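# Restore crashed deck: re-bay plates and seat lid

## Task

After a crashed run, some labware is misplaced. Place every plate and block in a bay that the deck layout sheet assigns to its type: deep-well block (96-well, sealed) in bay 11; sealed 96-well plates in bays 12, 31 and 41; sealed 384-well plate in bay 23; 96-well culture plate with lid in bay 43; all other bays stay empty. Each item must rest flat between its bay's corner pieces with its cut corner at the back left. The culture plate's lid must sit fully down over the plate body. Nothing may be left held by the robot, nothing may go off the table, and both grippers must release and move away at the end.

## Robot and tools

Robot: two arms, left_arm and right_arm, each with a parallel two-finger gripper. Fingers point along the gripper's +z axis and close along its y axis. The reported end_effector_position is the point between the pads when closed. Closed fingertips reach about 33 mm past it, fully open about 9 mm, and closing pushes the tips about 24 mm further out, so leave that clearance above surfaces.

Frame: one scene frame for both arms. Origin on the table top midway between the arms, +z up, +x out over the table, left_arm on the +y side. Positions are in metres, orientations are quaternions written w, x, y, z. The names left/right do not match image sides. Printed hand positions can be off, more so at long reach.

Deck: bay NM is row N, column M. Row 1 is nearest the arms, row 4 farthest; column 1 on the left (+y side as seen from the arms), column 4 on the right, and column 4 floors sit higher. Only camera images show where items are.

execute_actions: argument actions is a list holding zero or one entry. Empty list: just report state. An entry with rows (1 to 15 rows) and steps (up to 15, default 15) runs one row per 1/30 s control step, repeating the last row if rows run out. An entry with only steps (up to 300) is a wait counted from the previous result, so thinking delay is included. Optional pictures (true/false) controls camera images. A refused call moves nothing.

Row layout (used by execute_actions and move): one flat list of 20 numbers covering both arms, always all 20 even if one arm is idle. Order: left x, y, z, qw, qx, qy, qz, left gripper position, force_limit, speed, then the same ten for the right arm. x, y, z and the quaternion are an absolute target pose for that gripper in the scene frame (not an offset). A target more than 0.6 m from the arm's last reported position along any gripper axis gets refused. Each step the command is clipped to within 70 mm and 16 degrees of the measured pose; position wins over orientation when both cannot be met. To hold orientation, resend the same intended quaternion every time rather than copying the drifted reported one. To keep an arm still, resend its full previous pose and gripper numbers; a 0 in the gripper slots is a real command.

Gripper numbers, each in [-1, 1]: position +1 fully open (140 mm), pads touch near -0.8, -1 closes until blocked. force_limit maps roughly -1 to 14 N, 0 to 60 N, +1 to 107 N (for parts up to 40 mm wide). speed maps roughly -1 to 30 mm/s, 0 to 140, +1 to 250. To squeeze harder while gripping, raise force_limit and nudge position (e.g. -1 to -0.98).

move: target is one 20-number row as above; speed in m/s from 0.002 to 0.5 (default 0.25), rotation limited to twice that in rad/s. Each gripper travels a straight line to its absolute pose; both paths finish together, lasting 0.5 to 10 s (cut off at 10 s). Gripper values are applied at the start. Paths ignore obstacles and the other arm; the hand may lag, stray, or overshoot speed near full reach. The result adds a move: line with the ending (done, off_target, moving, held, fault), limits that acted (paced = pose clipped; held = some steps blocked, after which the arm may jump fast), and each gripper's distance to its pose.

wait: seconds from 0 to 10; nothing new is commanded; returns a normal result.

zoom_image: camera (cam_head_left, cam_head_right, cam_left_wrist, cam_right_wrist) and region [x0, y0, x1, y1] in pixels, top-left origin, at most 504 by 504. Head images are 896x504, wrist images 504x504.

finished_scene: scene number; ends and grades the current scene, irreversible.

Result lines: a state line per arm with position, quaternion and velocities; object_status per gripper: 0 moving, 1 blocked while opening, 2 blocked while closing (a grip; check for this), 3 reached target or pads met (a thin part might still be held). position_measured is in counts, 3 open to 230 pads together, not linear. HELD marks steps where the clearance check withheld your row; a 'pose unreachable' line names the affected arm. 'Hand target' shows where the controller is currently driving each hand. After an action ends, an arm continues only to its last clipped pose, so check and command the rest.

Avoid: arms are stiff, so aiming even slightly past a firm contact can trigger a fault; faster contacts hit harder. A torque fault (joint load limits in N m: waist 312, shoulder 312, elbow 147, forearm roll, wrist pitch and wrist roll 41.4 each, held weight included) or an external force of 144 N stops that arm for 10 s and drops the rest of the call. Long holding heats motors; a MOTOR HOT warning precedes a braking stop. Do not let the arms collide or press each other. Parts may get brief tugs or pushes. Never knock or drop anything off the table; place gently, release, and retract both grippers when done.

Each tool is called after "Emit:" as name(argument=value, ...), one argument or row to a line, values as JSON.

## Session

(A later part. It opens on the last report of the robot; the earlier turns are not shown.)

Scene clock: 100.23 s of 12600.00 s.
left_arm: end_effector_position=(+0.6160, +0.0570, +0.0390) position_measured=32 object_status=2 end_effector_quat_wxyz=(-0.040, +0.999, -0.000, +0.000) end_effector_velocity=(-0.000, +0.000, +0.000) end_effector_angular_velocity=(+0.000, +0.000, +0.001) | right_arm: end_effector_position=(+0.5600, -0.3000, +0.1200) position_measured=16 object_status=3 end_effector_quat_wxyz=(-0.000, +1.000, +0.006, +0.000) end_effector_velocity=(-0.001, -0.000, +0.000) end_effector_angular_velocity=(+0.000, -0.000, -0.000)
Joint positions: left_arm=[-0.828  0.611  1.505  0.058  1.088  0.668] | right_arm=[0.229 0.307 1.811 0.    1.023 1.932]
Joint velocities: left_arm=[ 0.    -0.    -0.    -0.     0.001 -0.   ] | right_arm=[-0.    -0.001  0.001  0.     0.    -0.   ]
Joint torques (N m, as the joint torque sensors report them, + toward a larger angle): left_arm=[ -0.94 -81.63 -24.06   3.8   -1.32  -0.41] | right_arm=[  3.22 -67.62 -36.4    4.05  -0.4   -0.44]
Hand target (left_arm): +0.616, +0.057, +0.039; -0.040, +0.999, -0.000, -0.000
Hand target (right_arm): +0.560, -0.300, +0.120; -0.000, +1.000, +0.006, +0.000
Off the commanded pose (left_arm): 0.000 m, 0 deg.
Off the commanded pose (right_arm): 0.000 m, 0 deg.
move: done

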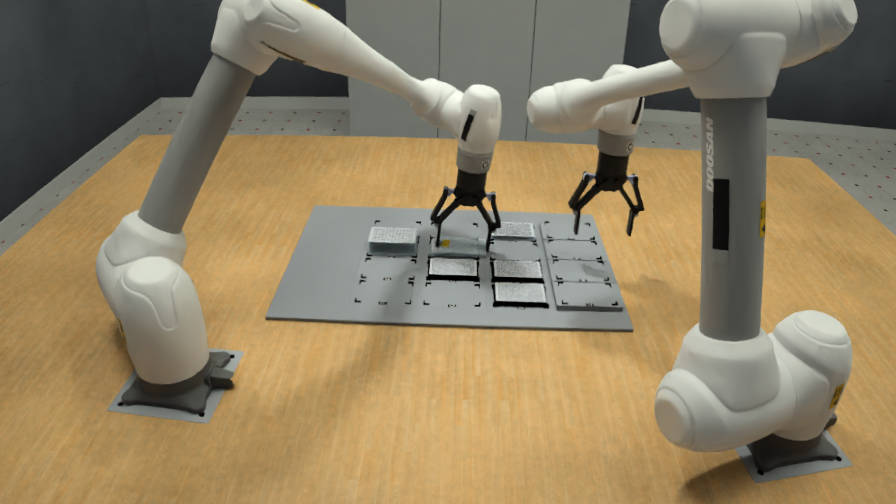

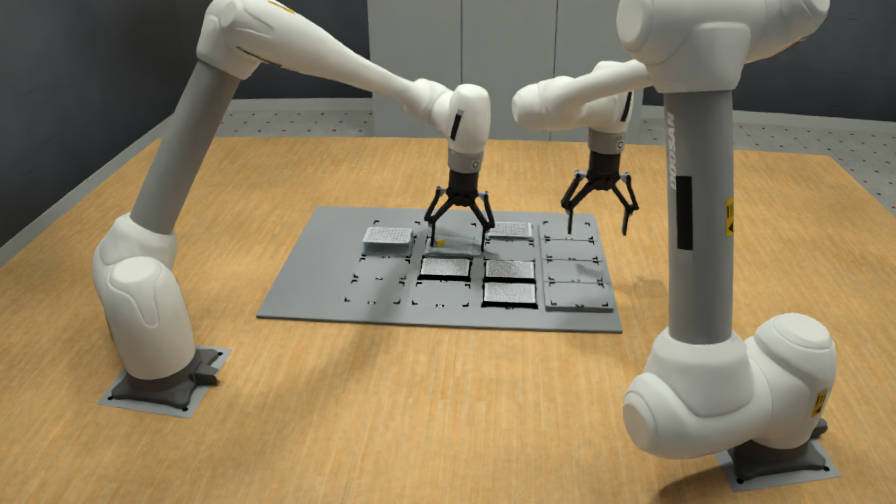

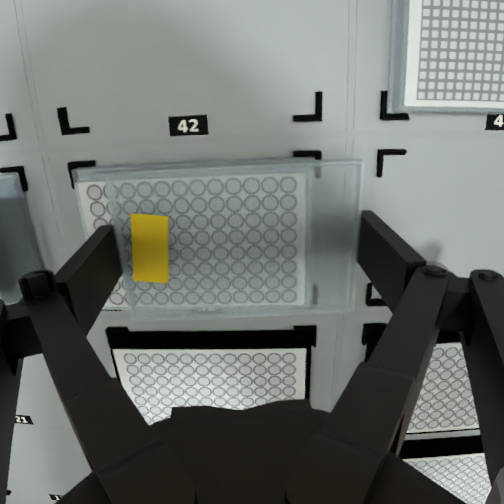

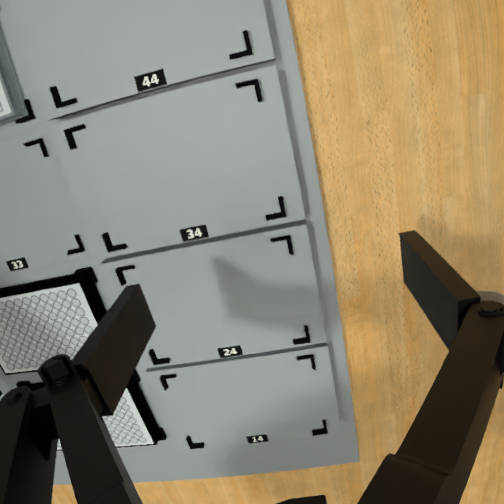

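Emit:
move(
  target=[0.616,0.0797,0.0415,-0.04,0.999,0,0,0.68,-0.3,-1,0.56,-0.30,0.12,0,1,0.006,0,0.9,-0.1,-1],
  speed=0.02,
)

Emit:
zoom_image(
  camera="cam_left_wrist",
  region=[60,80,400,340],
)

Scene clock: 106.53 s of 12600.00 s.
left_arm: end_effector_position=(+0.6160, +0.0797, +0.0415) position_measured=33 object_status=2 end_effector_quat_wxyz=(-0.040, +0.999, -0.000, +0.000) end_effector_velocity=(+0.001, +0.001, +0.000) end_effector_angular_velocity=(+0.000, -0.000, -0.000) | right_arm: end_effector_position=(+0.5600, -0.3000, +0.1200) position_measured=16 object_status=3 end_effector_quat_wxyz=(-0.000, +1.000, +0.006, +0.000) end_effector_velocity=(+0.000, -0.001, -0.000) end_effector_angular_velocity=(-0.000, +0.001, -0.001)
Joint positions: left_arm=[-0.811  0.586  1.543  0.06   1.074  0.685] | right_arm=[0.229 0.307 1.811 0.    1.023 1.932]
Joint velocities: left_arm=[ 0.001 -0.001  0.001  0.001 -0.     0.001] | right_arm=[-0.001  0.     0.     0.    -0.     0.   ]
Joint torques (N m, as the joint torque sensors report them, + toward a larger angle): left_arm=[ -1.24 -98.65 -32.28   4.08   0.57  -0.36] | right_arm=[  2.42 -65.22 -35.87   3.7    0.    -0.52]
Hand target (left_arm): +0.616, +0.080, +0.041; -0.040, +0.999, -0.000, +0.000
Hand target (right_arm): +0.560, -0.300, +0.120; -0.000, +1.000, +0.006, -0.000
Off the commanded pose (left_arm): 0.000 m, 0 deg.
Off the commanded pose (right_arm): 0.000 m, 0 deg.
After step 90, 1.90 s passed at rest.
move: done

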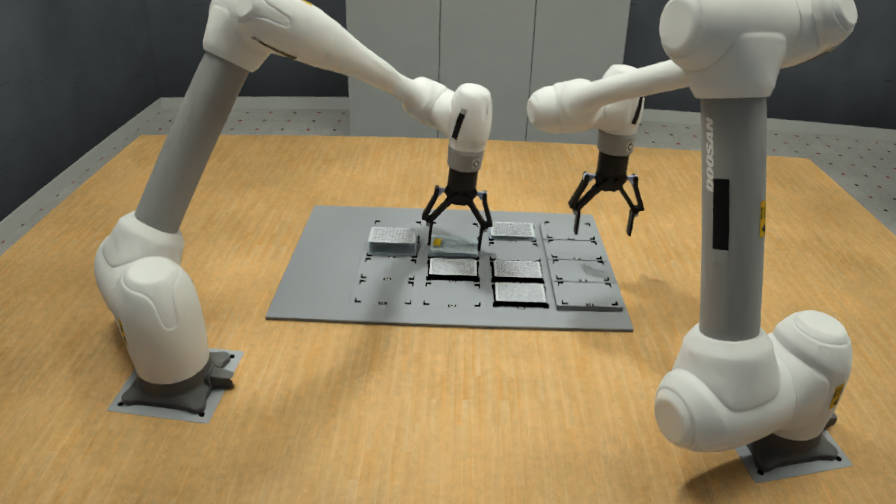

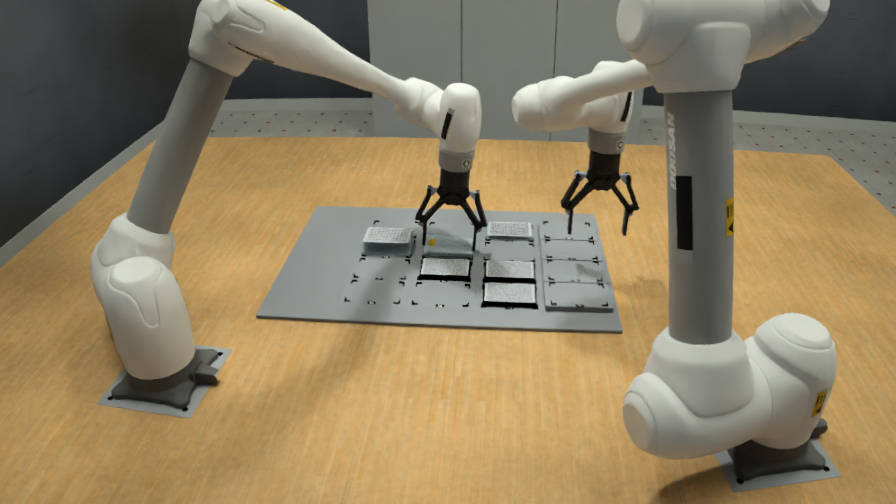

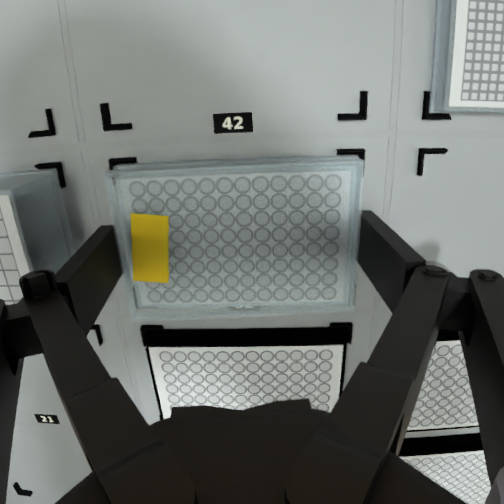

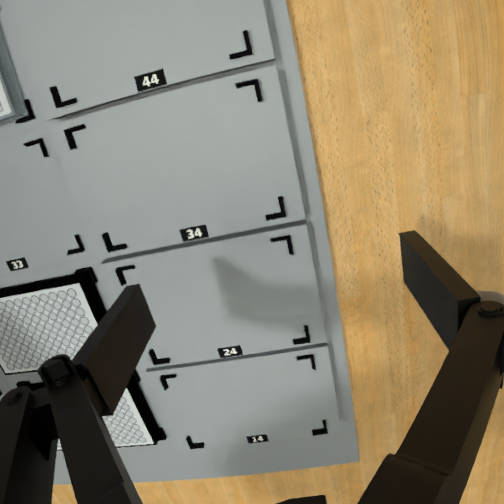

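Region (60, 80, 400, 340) of cam_left_wrist's 504x504 image, scaled by 1.482, with more detail than that image has; it fills the top 385 rows of this view, and the rest is white.

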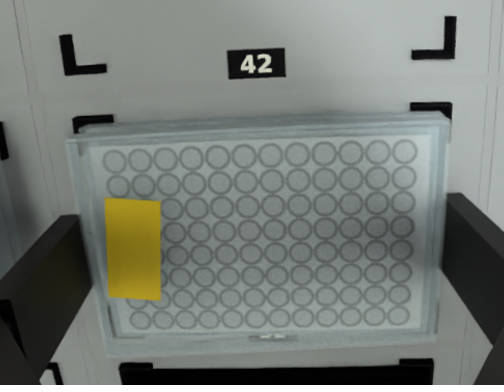

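Emit:
move(
  target=[0.616,0.0806,0.040,-0.025,1,0,0,0.68,-0.3,-1,0.56,-0.30,0.12,0,1,0.006,0,0.9,-0.1,-1],
  speed=0.015,
)

Scene clock: 110.87 s of 12600.00 s.
left_arm: end_effector_position=(+0.6160, +0.0806, +0.0400) position_measured=33 object_status=2 end_effector_quat_wxyz=(-0.025, +1.000, +0.000, +0.000) end_effector_velocity=(-0.000, -0.000, +0.000) end_effector_angular_velocity=(-0.002, +0.000, -0.000) | right_arm: end_effector_position=(+0.5600, -0.3000, +0.1200) position_measured=16 object_status=3 end_effector_quat_wxyz=(-0.000, +1.000, +0.006, +0.000) end_effector_velocity=(+0.001, +0.000, +0.001) end_effector_angular_velocity=(+0.001, -0.002, -0.001)
Joint positions: left_arm=[-0.802  0.576  1.562  0.038  1.041  0.703] | right_arm=[0.229 0.307 1.811 0.    1.023 1.932]
Joint velocities: left_arm=[-0.    -0.001  0.001 -0.001 -0.001  0.001] | right_arm=[-0.    -0.001 -0.001  0.     0.     0.   ]
Joint torques (N m, as the joint torque sensors report them, + toward a larger angle): left_arm=[ -0.01 -97.33 -31.24   4.16   0.22  -0.44] | right_arm=[ -0.61 -64.42 -34.45   3.7   -0.58  -0.16]
Hand target (left_arm): +0.616, +0.081, +0.040; -0.025, +1.000, +0.000, +0.000
Hand target (right_arm): +0.560, -0.300, +0.120; -0.000, +1.000, +0.006, +0.000
Off the commanded pose (left_arm): 0.000 m, 0 deg.
Off the commanded pose (right_arm): 0.000 m, 0 deg.
After step 90, 0.10 s passed at rest.
move: done

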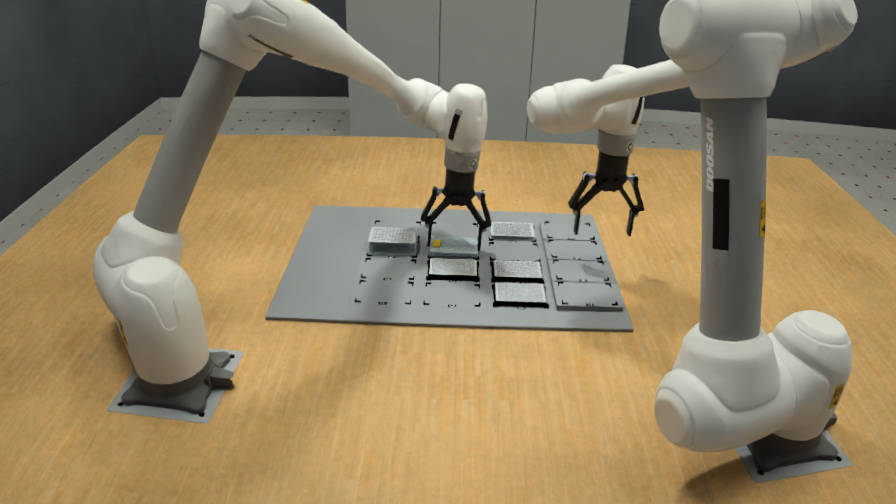

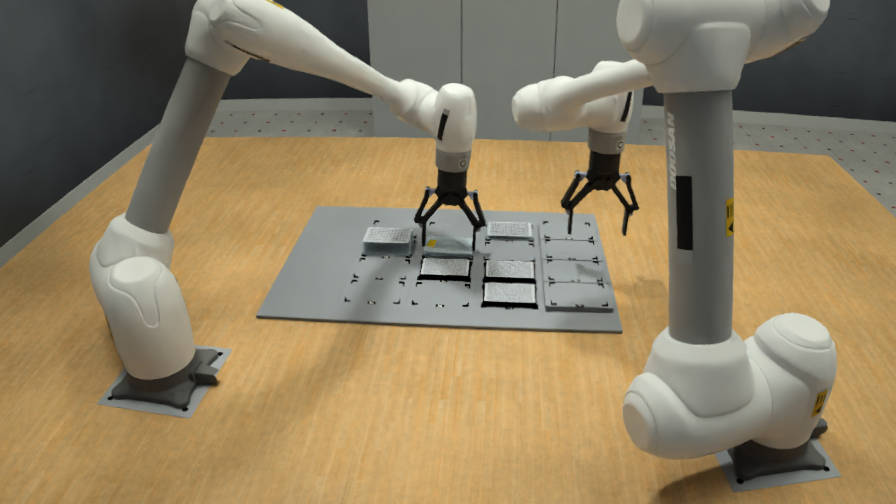

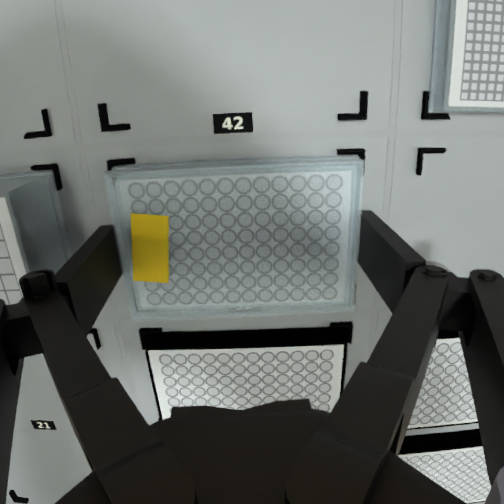

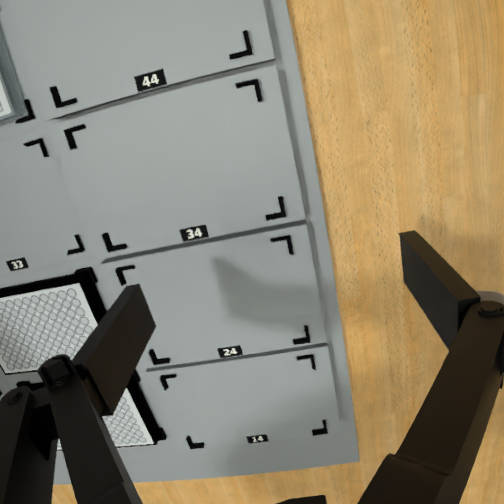

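Emit:
move(
  target=[0.616,0.0812,0.0365,0,1,0,0,0.68,-0.3,-1,0.56,-0.30,0.12,0,1,0.006,0,0.9,-0.1,-1],
  speed=0.02,
)

Emit:
execute_actions(
  actions=[
    {"rows":[[0.616,0.0812,0.0365,0,1,0,0,0.9,-0.3,-1,0.56,-0.30,0.12,0,1,0.006,0,0.9,-0.1,-1]]},
  ],
  pictures=false,
)

Emit:
move(
  target=[0.616,0.0812,0.11,0,1,0,0,0.9,-0.3,-1,0.56,-0.30,0.12,0,1,0.006,0,0.9,-0.1,-1],
  speed=0.1,
)

Emit:
zoom_image(
  camera="cam_left_wrist",
  region=[110,100,504,420],
)

Scene clock: 118.73 s of 12600.00 s.
left_arm: end_effector_position=(+0.6160, +0.0812, +0.0365) position_measured=33 object_status=2 end_effector_quat_wxyz=(-0.000, +1.000, +0.000, +0.000) end_effector_velocity=(-0.000, +0.000, -0.000) end_effector_angular_velocity=(-0.002, +0.002, +0.000) | right_arm: end_effector_position=(+0.5600, -0.3000, +0.1200) position_measured=16 object_status=3 end_effector_quat_wxyz=(-0.000, +1.000, +0.006, +0.000) end_effector_velocity=(+0.000, +0.000, +0.000) end_effector_angular_velocity=(+0.001, -0.000, -0.000)
Joint positions: left_arm=[-0.787  0.562  1.592  0.     0.987  0.738] | right_arm=[0.229 0.307 1.811 0.    1.023 1.932]
Joint velocities: left_arm=[ 0.001 -0.     0.001 -0.003 -0.001  0.002] | right_arm=[ 0.     0.001 -0.001  0.001  0.    -0.   ]
Joint torques (N m, as the joint torque sensors report them, + toward a larger angle): left_arm=[ -3.12 -73.26 -23.45   2.45  -2.04  -0.32] | right_arm=[  1.93 -64.47 -36.03   3.9   -0.56  -0.4 ]
Hand target (left_arm): +0.616, +0.081, +0.037; -0.000, +1.000, +0.000, +0.000
Hand target (right_arm): +0.560, -0.300, +0.120; -0.000, +1.000, +0.006, +0.000
Off the commanded pose (left_arm): 0.000 m, 0 deg.
Off the commanded pose (right_arm): 0.000 m, 0 deg.
After step 90, 3.40 s passed at rest.
move: done

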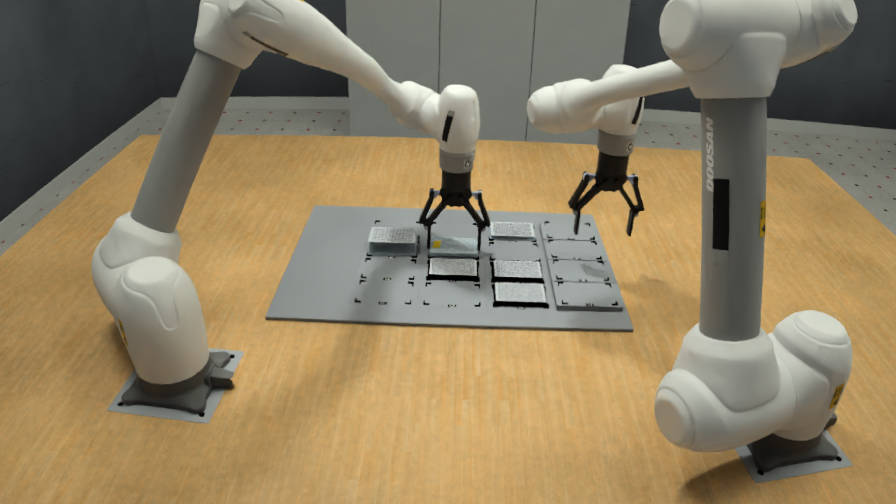

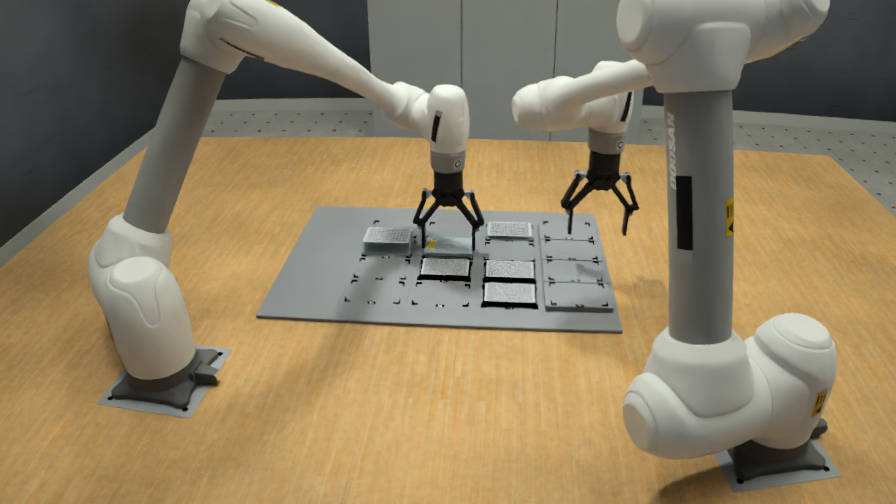

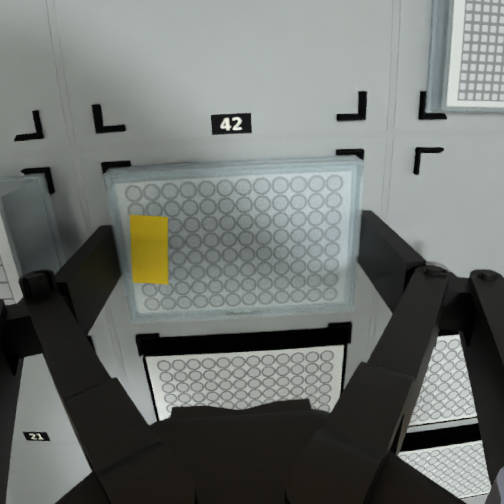

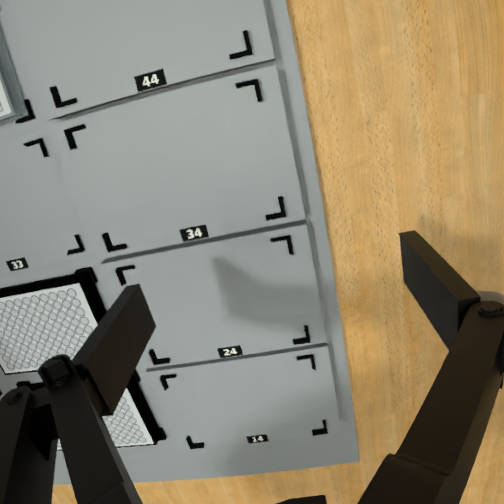

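Scene clock: 119.23 s of 12600.00 s.
left_arm: end_effector_position=(+0.6160, +0.0812, +0.0365) position_measured=16 object_status=0 end_effector_quat_wxyz=(+0.000, +1.000, +0.000, -0.000) end_effector_velocity=(+0.001, +0.001, +0.000) end_effector_angular_velocity=(-0.001, +0.000, +0.002) | right_arm: end_effector_position=(+0.5600, -0.3000, +0.1200) position_measured=16 object_status=3 end_effector_quat_wxyz=(-0.000, +1.000, +0.006, +0.000) end_effector_velocity=(+0.001, -0.000, +0.000) end_effector_angular_velocity=(-0.000, -0.001, -0.000)
Joint positions: left_arm=[-0.787  0.562  1.593 -0.     0.987  0.738] | right_arm=[0.229 0.307 1.811 0.    1.023 1.932]
Joint velocities: left_arm=[ 0.001  0.    -0.    -0.001 -0.     0.   ] | right_arm=[-0.     0.    -0.001 -0.001  0.     0.   ]
Joint torques (N m, as the joint torque sensors report them, + toward a larger angle): left_arm=[ -0.87 -95.01 -31.29   3.91   0.36  -0.29] | right_arm=[  2.58 -66.36 -37.69   3.81  -0.11  -0.42]
Hand target (left_arm): +0.616, +0.081, +0.036; -0.000, +1.000, +0.000, -0.000
Hand target (right_arm): +0.560, -0.300, +0.120; -0.000, +1.000, +0.006, +0.000
Off the commanded pose (left_arm): 0.000 m, 0 deg.
Off the commanded pose (right_arm): 0.000 m, 0 deg.
Steps of this call (steps 1 to 15: all 15 steps of this action). Readings (end_effector_position | what the end effector reports):
1: left_arm (+0.6160, +0.0812, +0.0365) | right_arm (+0.5600, -0.3000, +0.1200) | left_arm position_measured=33 object_status=0 | right_arm position_measured=16 object_status=3
2: left_arm (+0.6160, +0.0812, +0.0365) | right_arm (+0.5600, -0.3000, +0.1200) | left_arm position_measured=33 object_status=0 | right_arm position_measured=16 object_status=3
4: left_arm (+0.6159, +0.0812, +0.0364) | right_arm (+0.5600, -0.3000, +0.1200) | left_arm position_measured=28 object_status=0 | right_arm position_measured=16 object_status=3
8: left_arm (+0.6159, +0.0813, +0.0364) | right_arm (+0.5600, -0.3000, +0.1200) | left_arm position_measured=22 object_status=0 | right_arm position_measured=16 object_status=3
15: the state above

Scene clock: 120.57 s of 12600.00 s.
left_arm: end_effector_position=(+0.6159, +0.0813, +0.1099) position_measured=16 object_status=3 end_effector_quat_wxyz=(-0.000, +1.000, +0.000, +0.000) end_effector_velocity=(-0.000, -0.001, +0.002) end_effector_angular_velocity=(-0.000, -0.000, -0.001) | right_arm: end_effector_position=(+0.5600, -0.3000, +0.1200) position_measured=16 object_status=3 end_effector_quat_wxyz=(-0.000, +1.000, +0.006, +0.000) end_effector_velocity=(-0.000, +0.000, +0.001) end_effector_angular_velocity=(+0.000, -0.001, +0.001)
Joint positions: left_arm=[-0.787  0.502  1.539  0.     1.1    0.738] | right_arm=[0.229 0.307 1.811 0.    1.023 1.932]
Joint velocities: left_arm=[-0.001 -0.001 -0.001  0.     0.002  0.   ] | right_arm=[ 0.001 -0.001 -0.    -0.     0.    -0.   ]
Joint torques (N m, as the joint torque sensors report them, + toward a larger angle): left_arm=[ -0.34 -91.51 -33.58   4.     0.13  -0.31] | right_arm=[  2.21 -63.36 -36.47   3.62  -0.36  -0.46]
Hand target (left_arm): +0.616, +0.081, +0.110; -0.000, +1.000, +0.000, +0.000
Hand target (right_arm): +0.560, -0.300, +0.120; -0.000, +1.000, +0.006, +0.000
Off the commanded pose (left_arm): 0.000 m, 0 deg.
Off the commanded pose (right_arm): 0.000 m, 0 deg.
move: done

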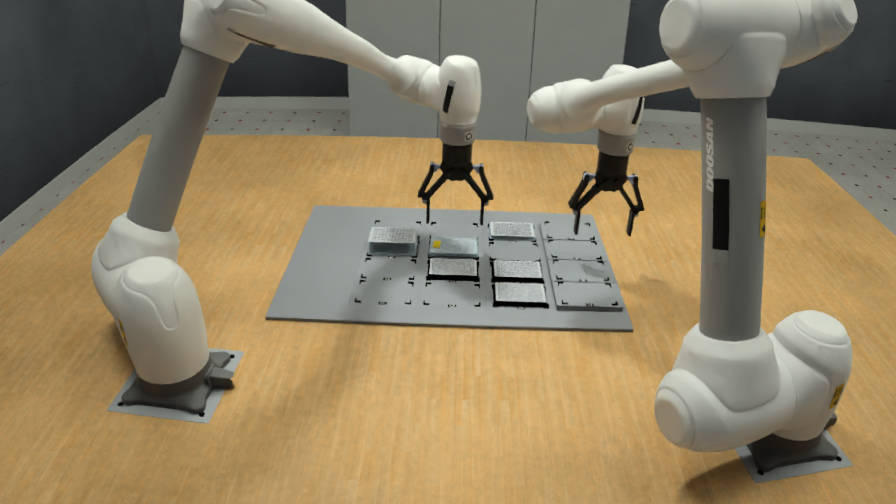

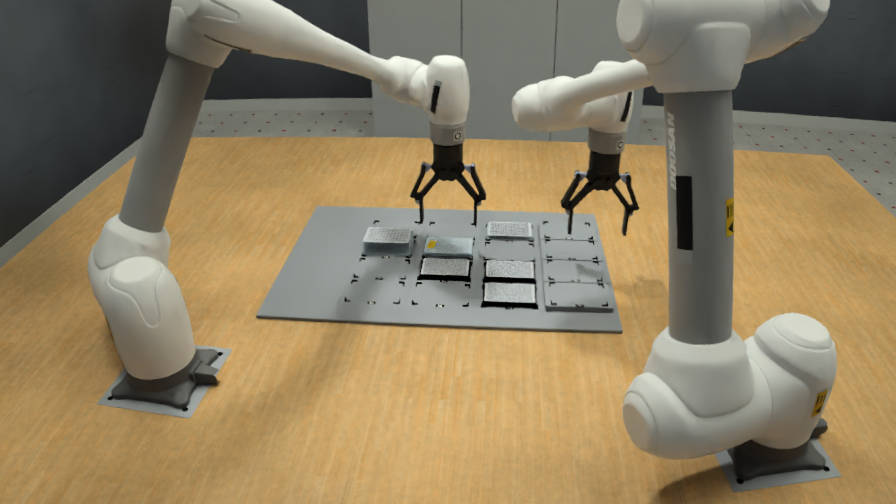

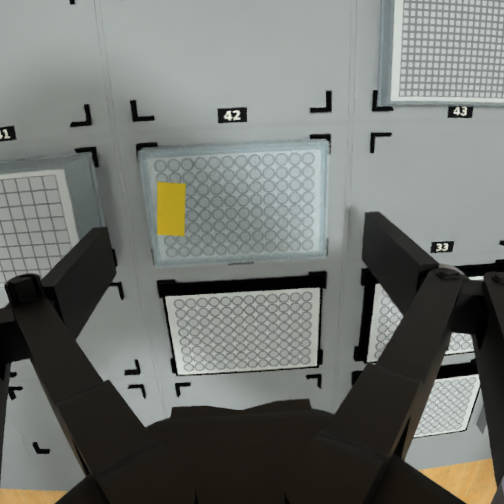

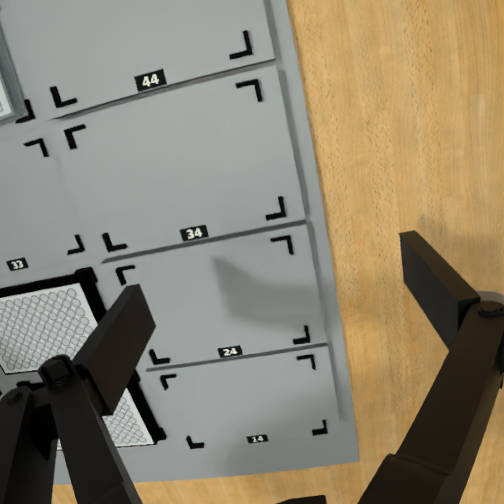

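Region (110, 100, 504, 420) of cam_left_wrist's 504x504 image, scaled by 1.279, with more detail than that image has; it fills the top 409 rows of this view, and the rest is white.

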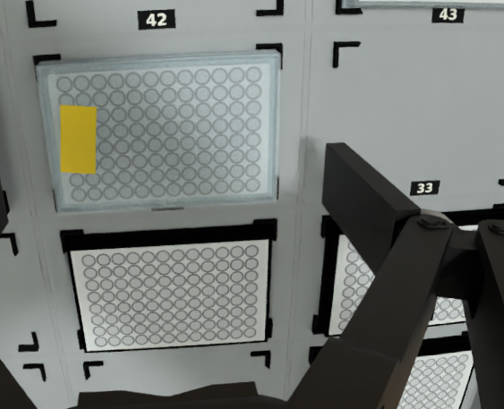

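Emit:
finished_scene(
  scene=2,
)

The scene is finished: the task was done.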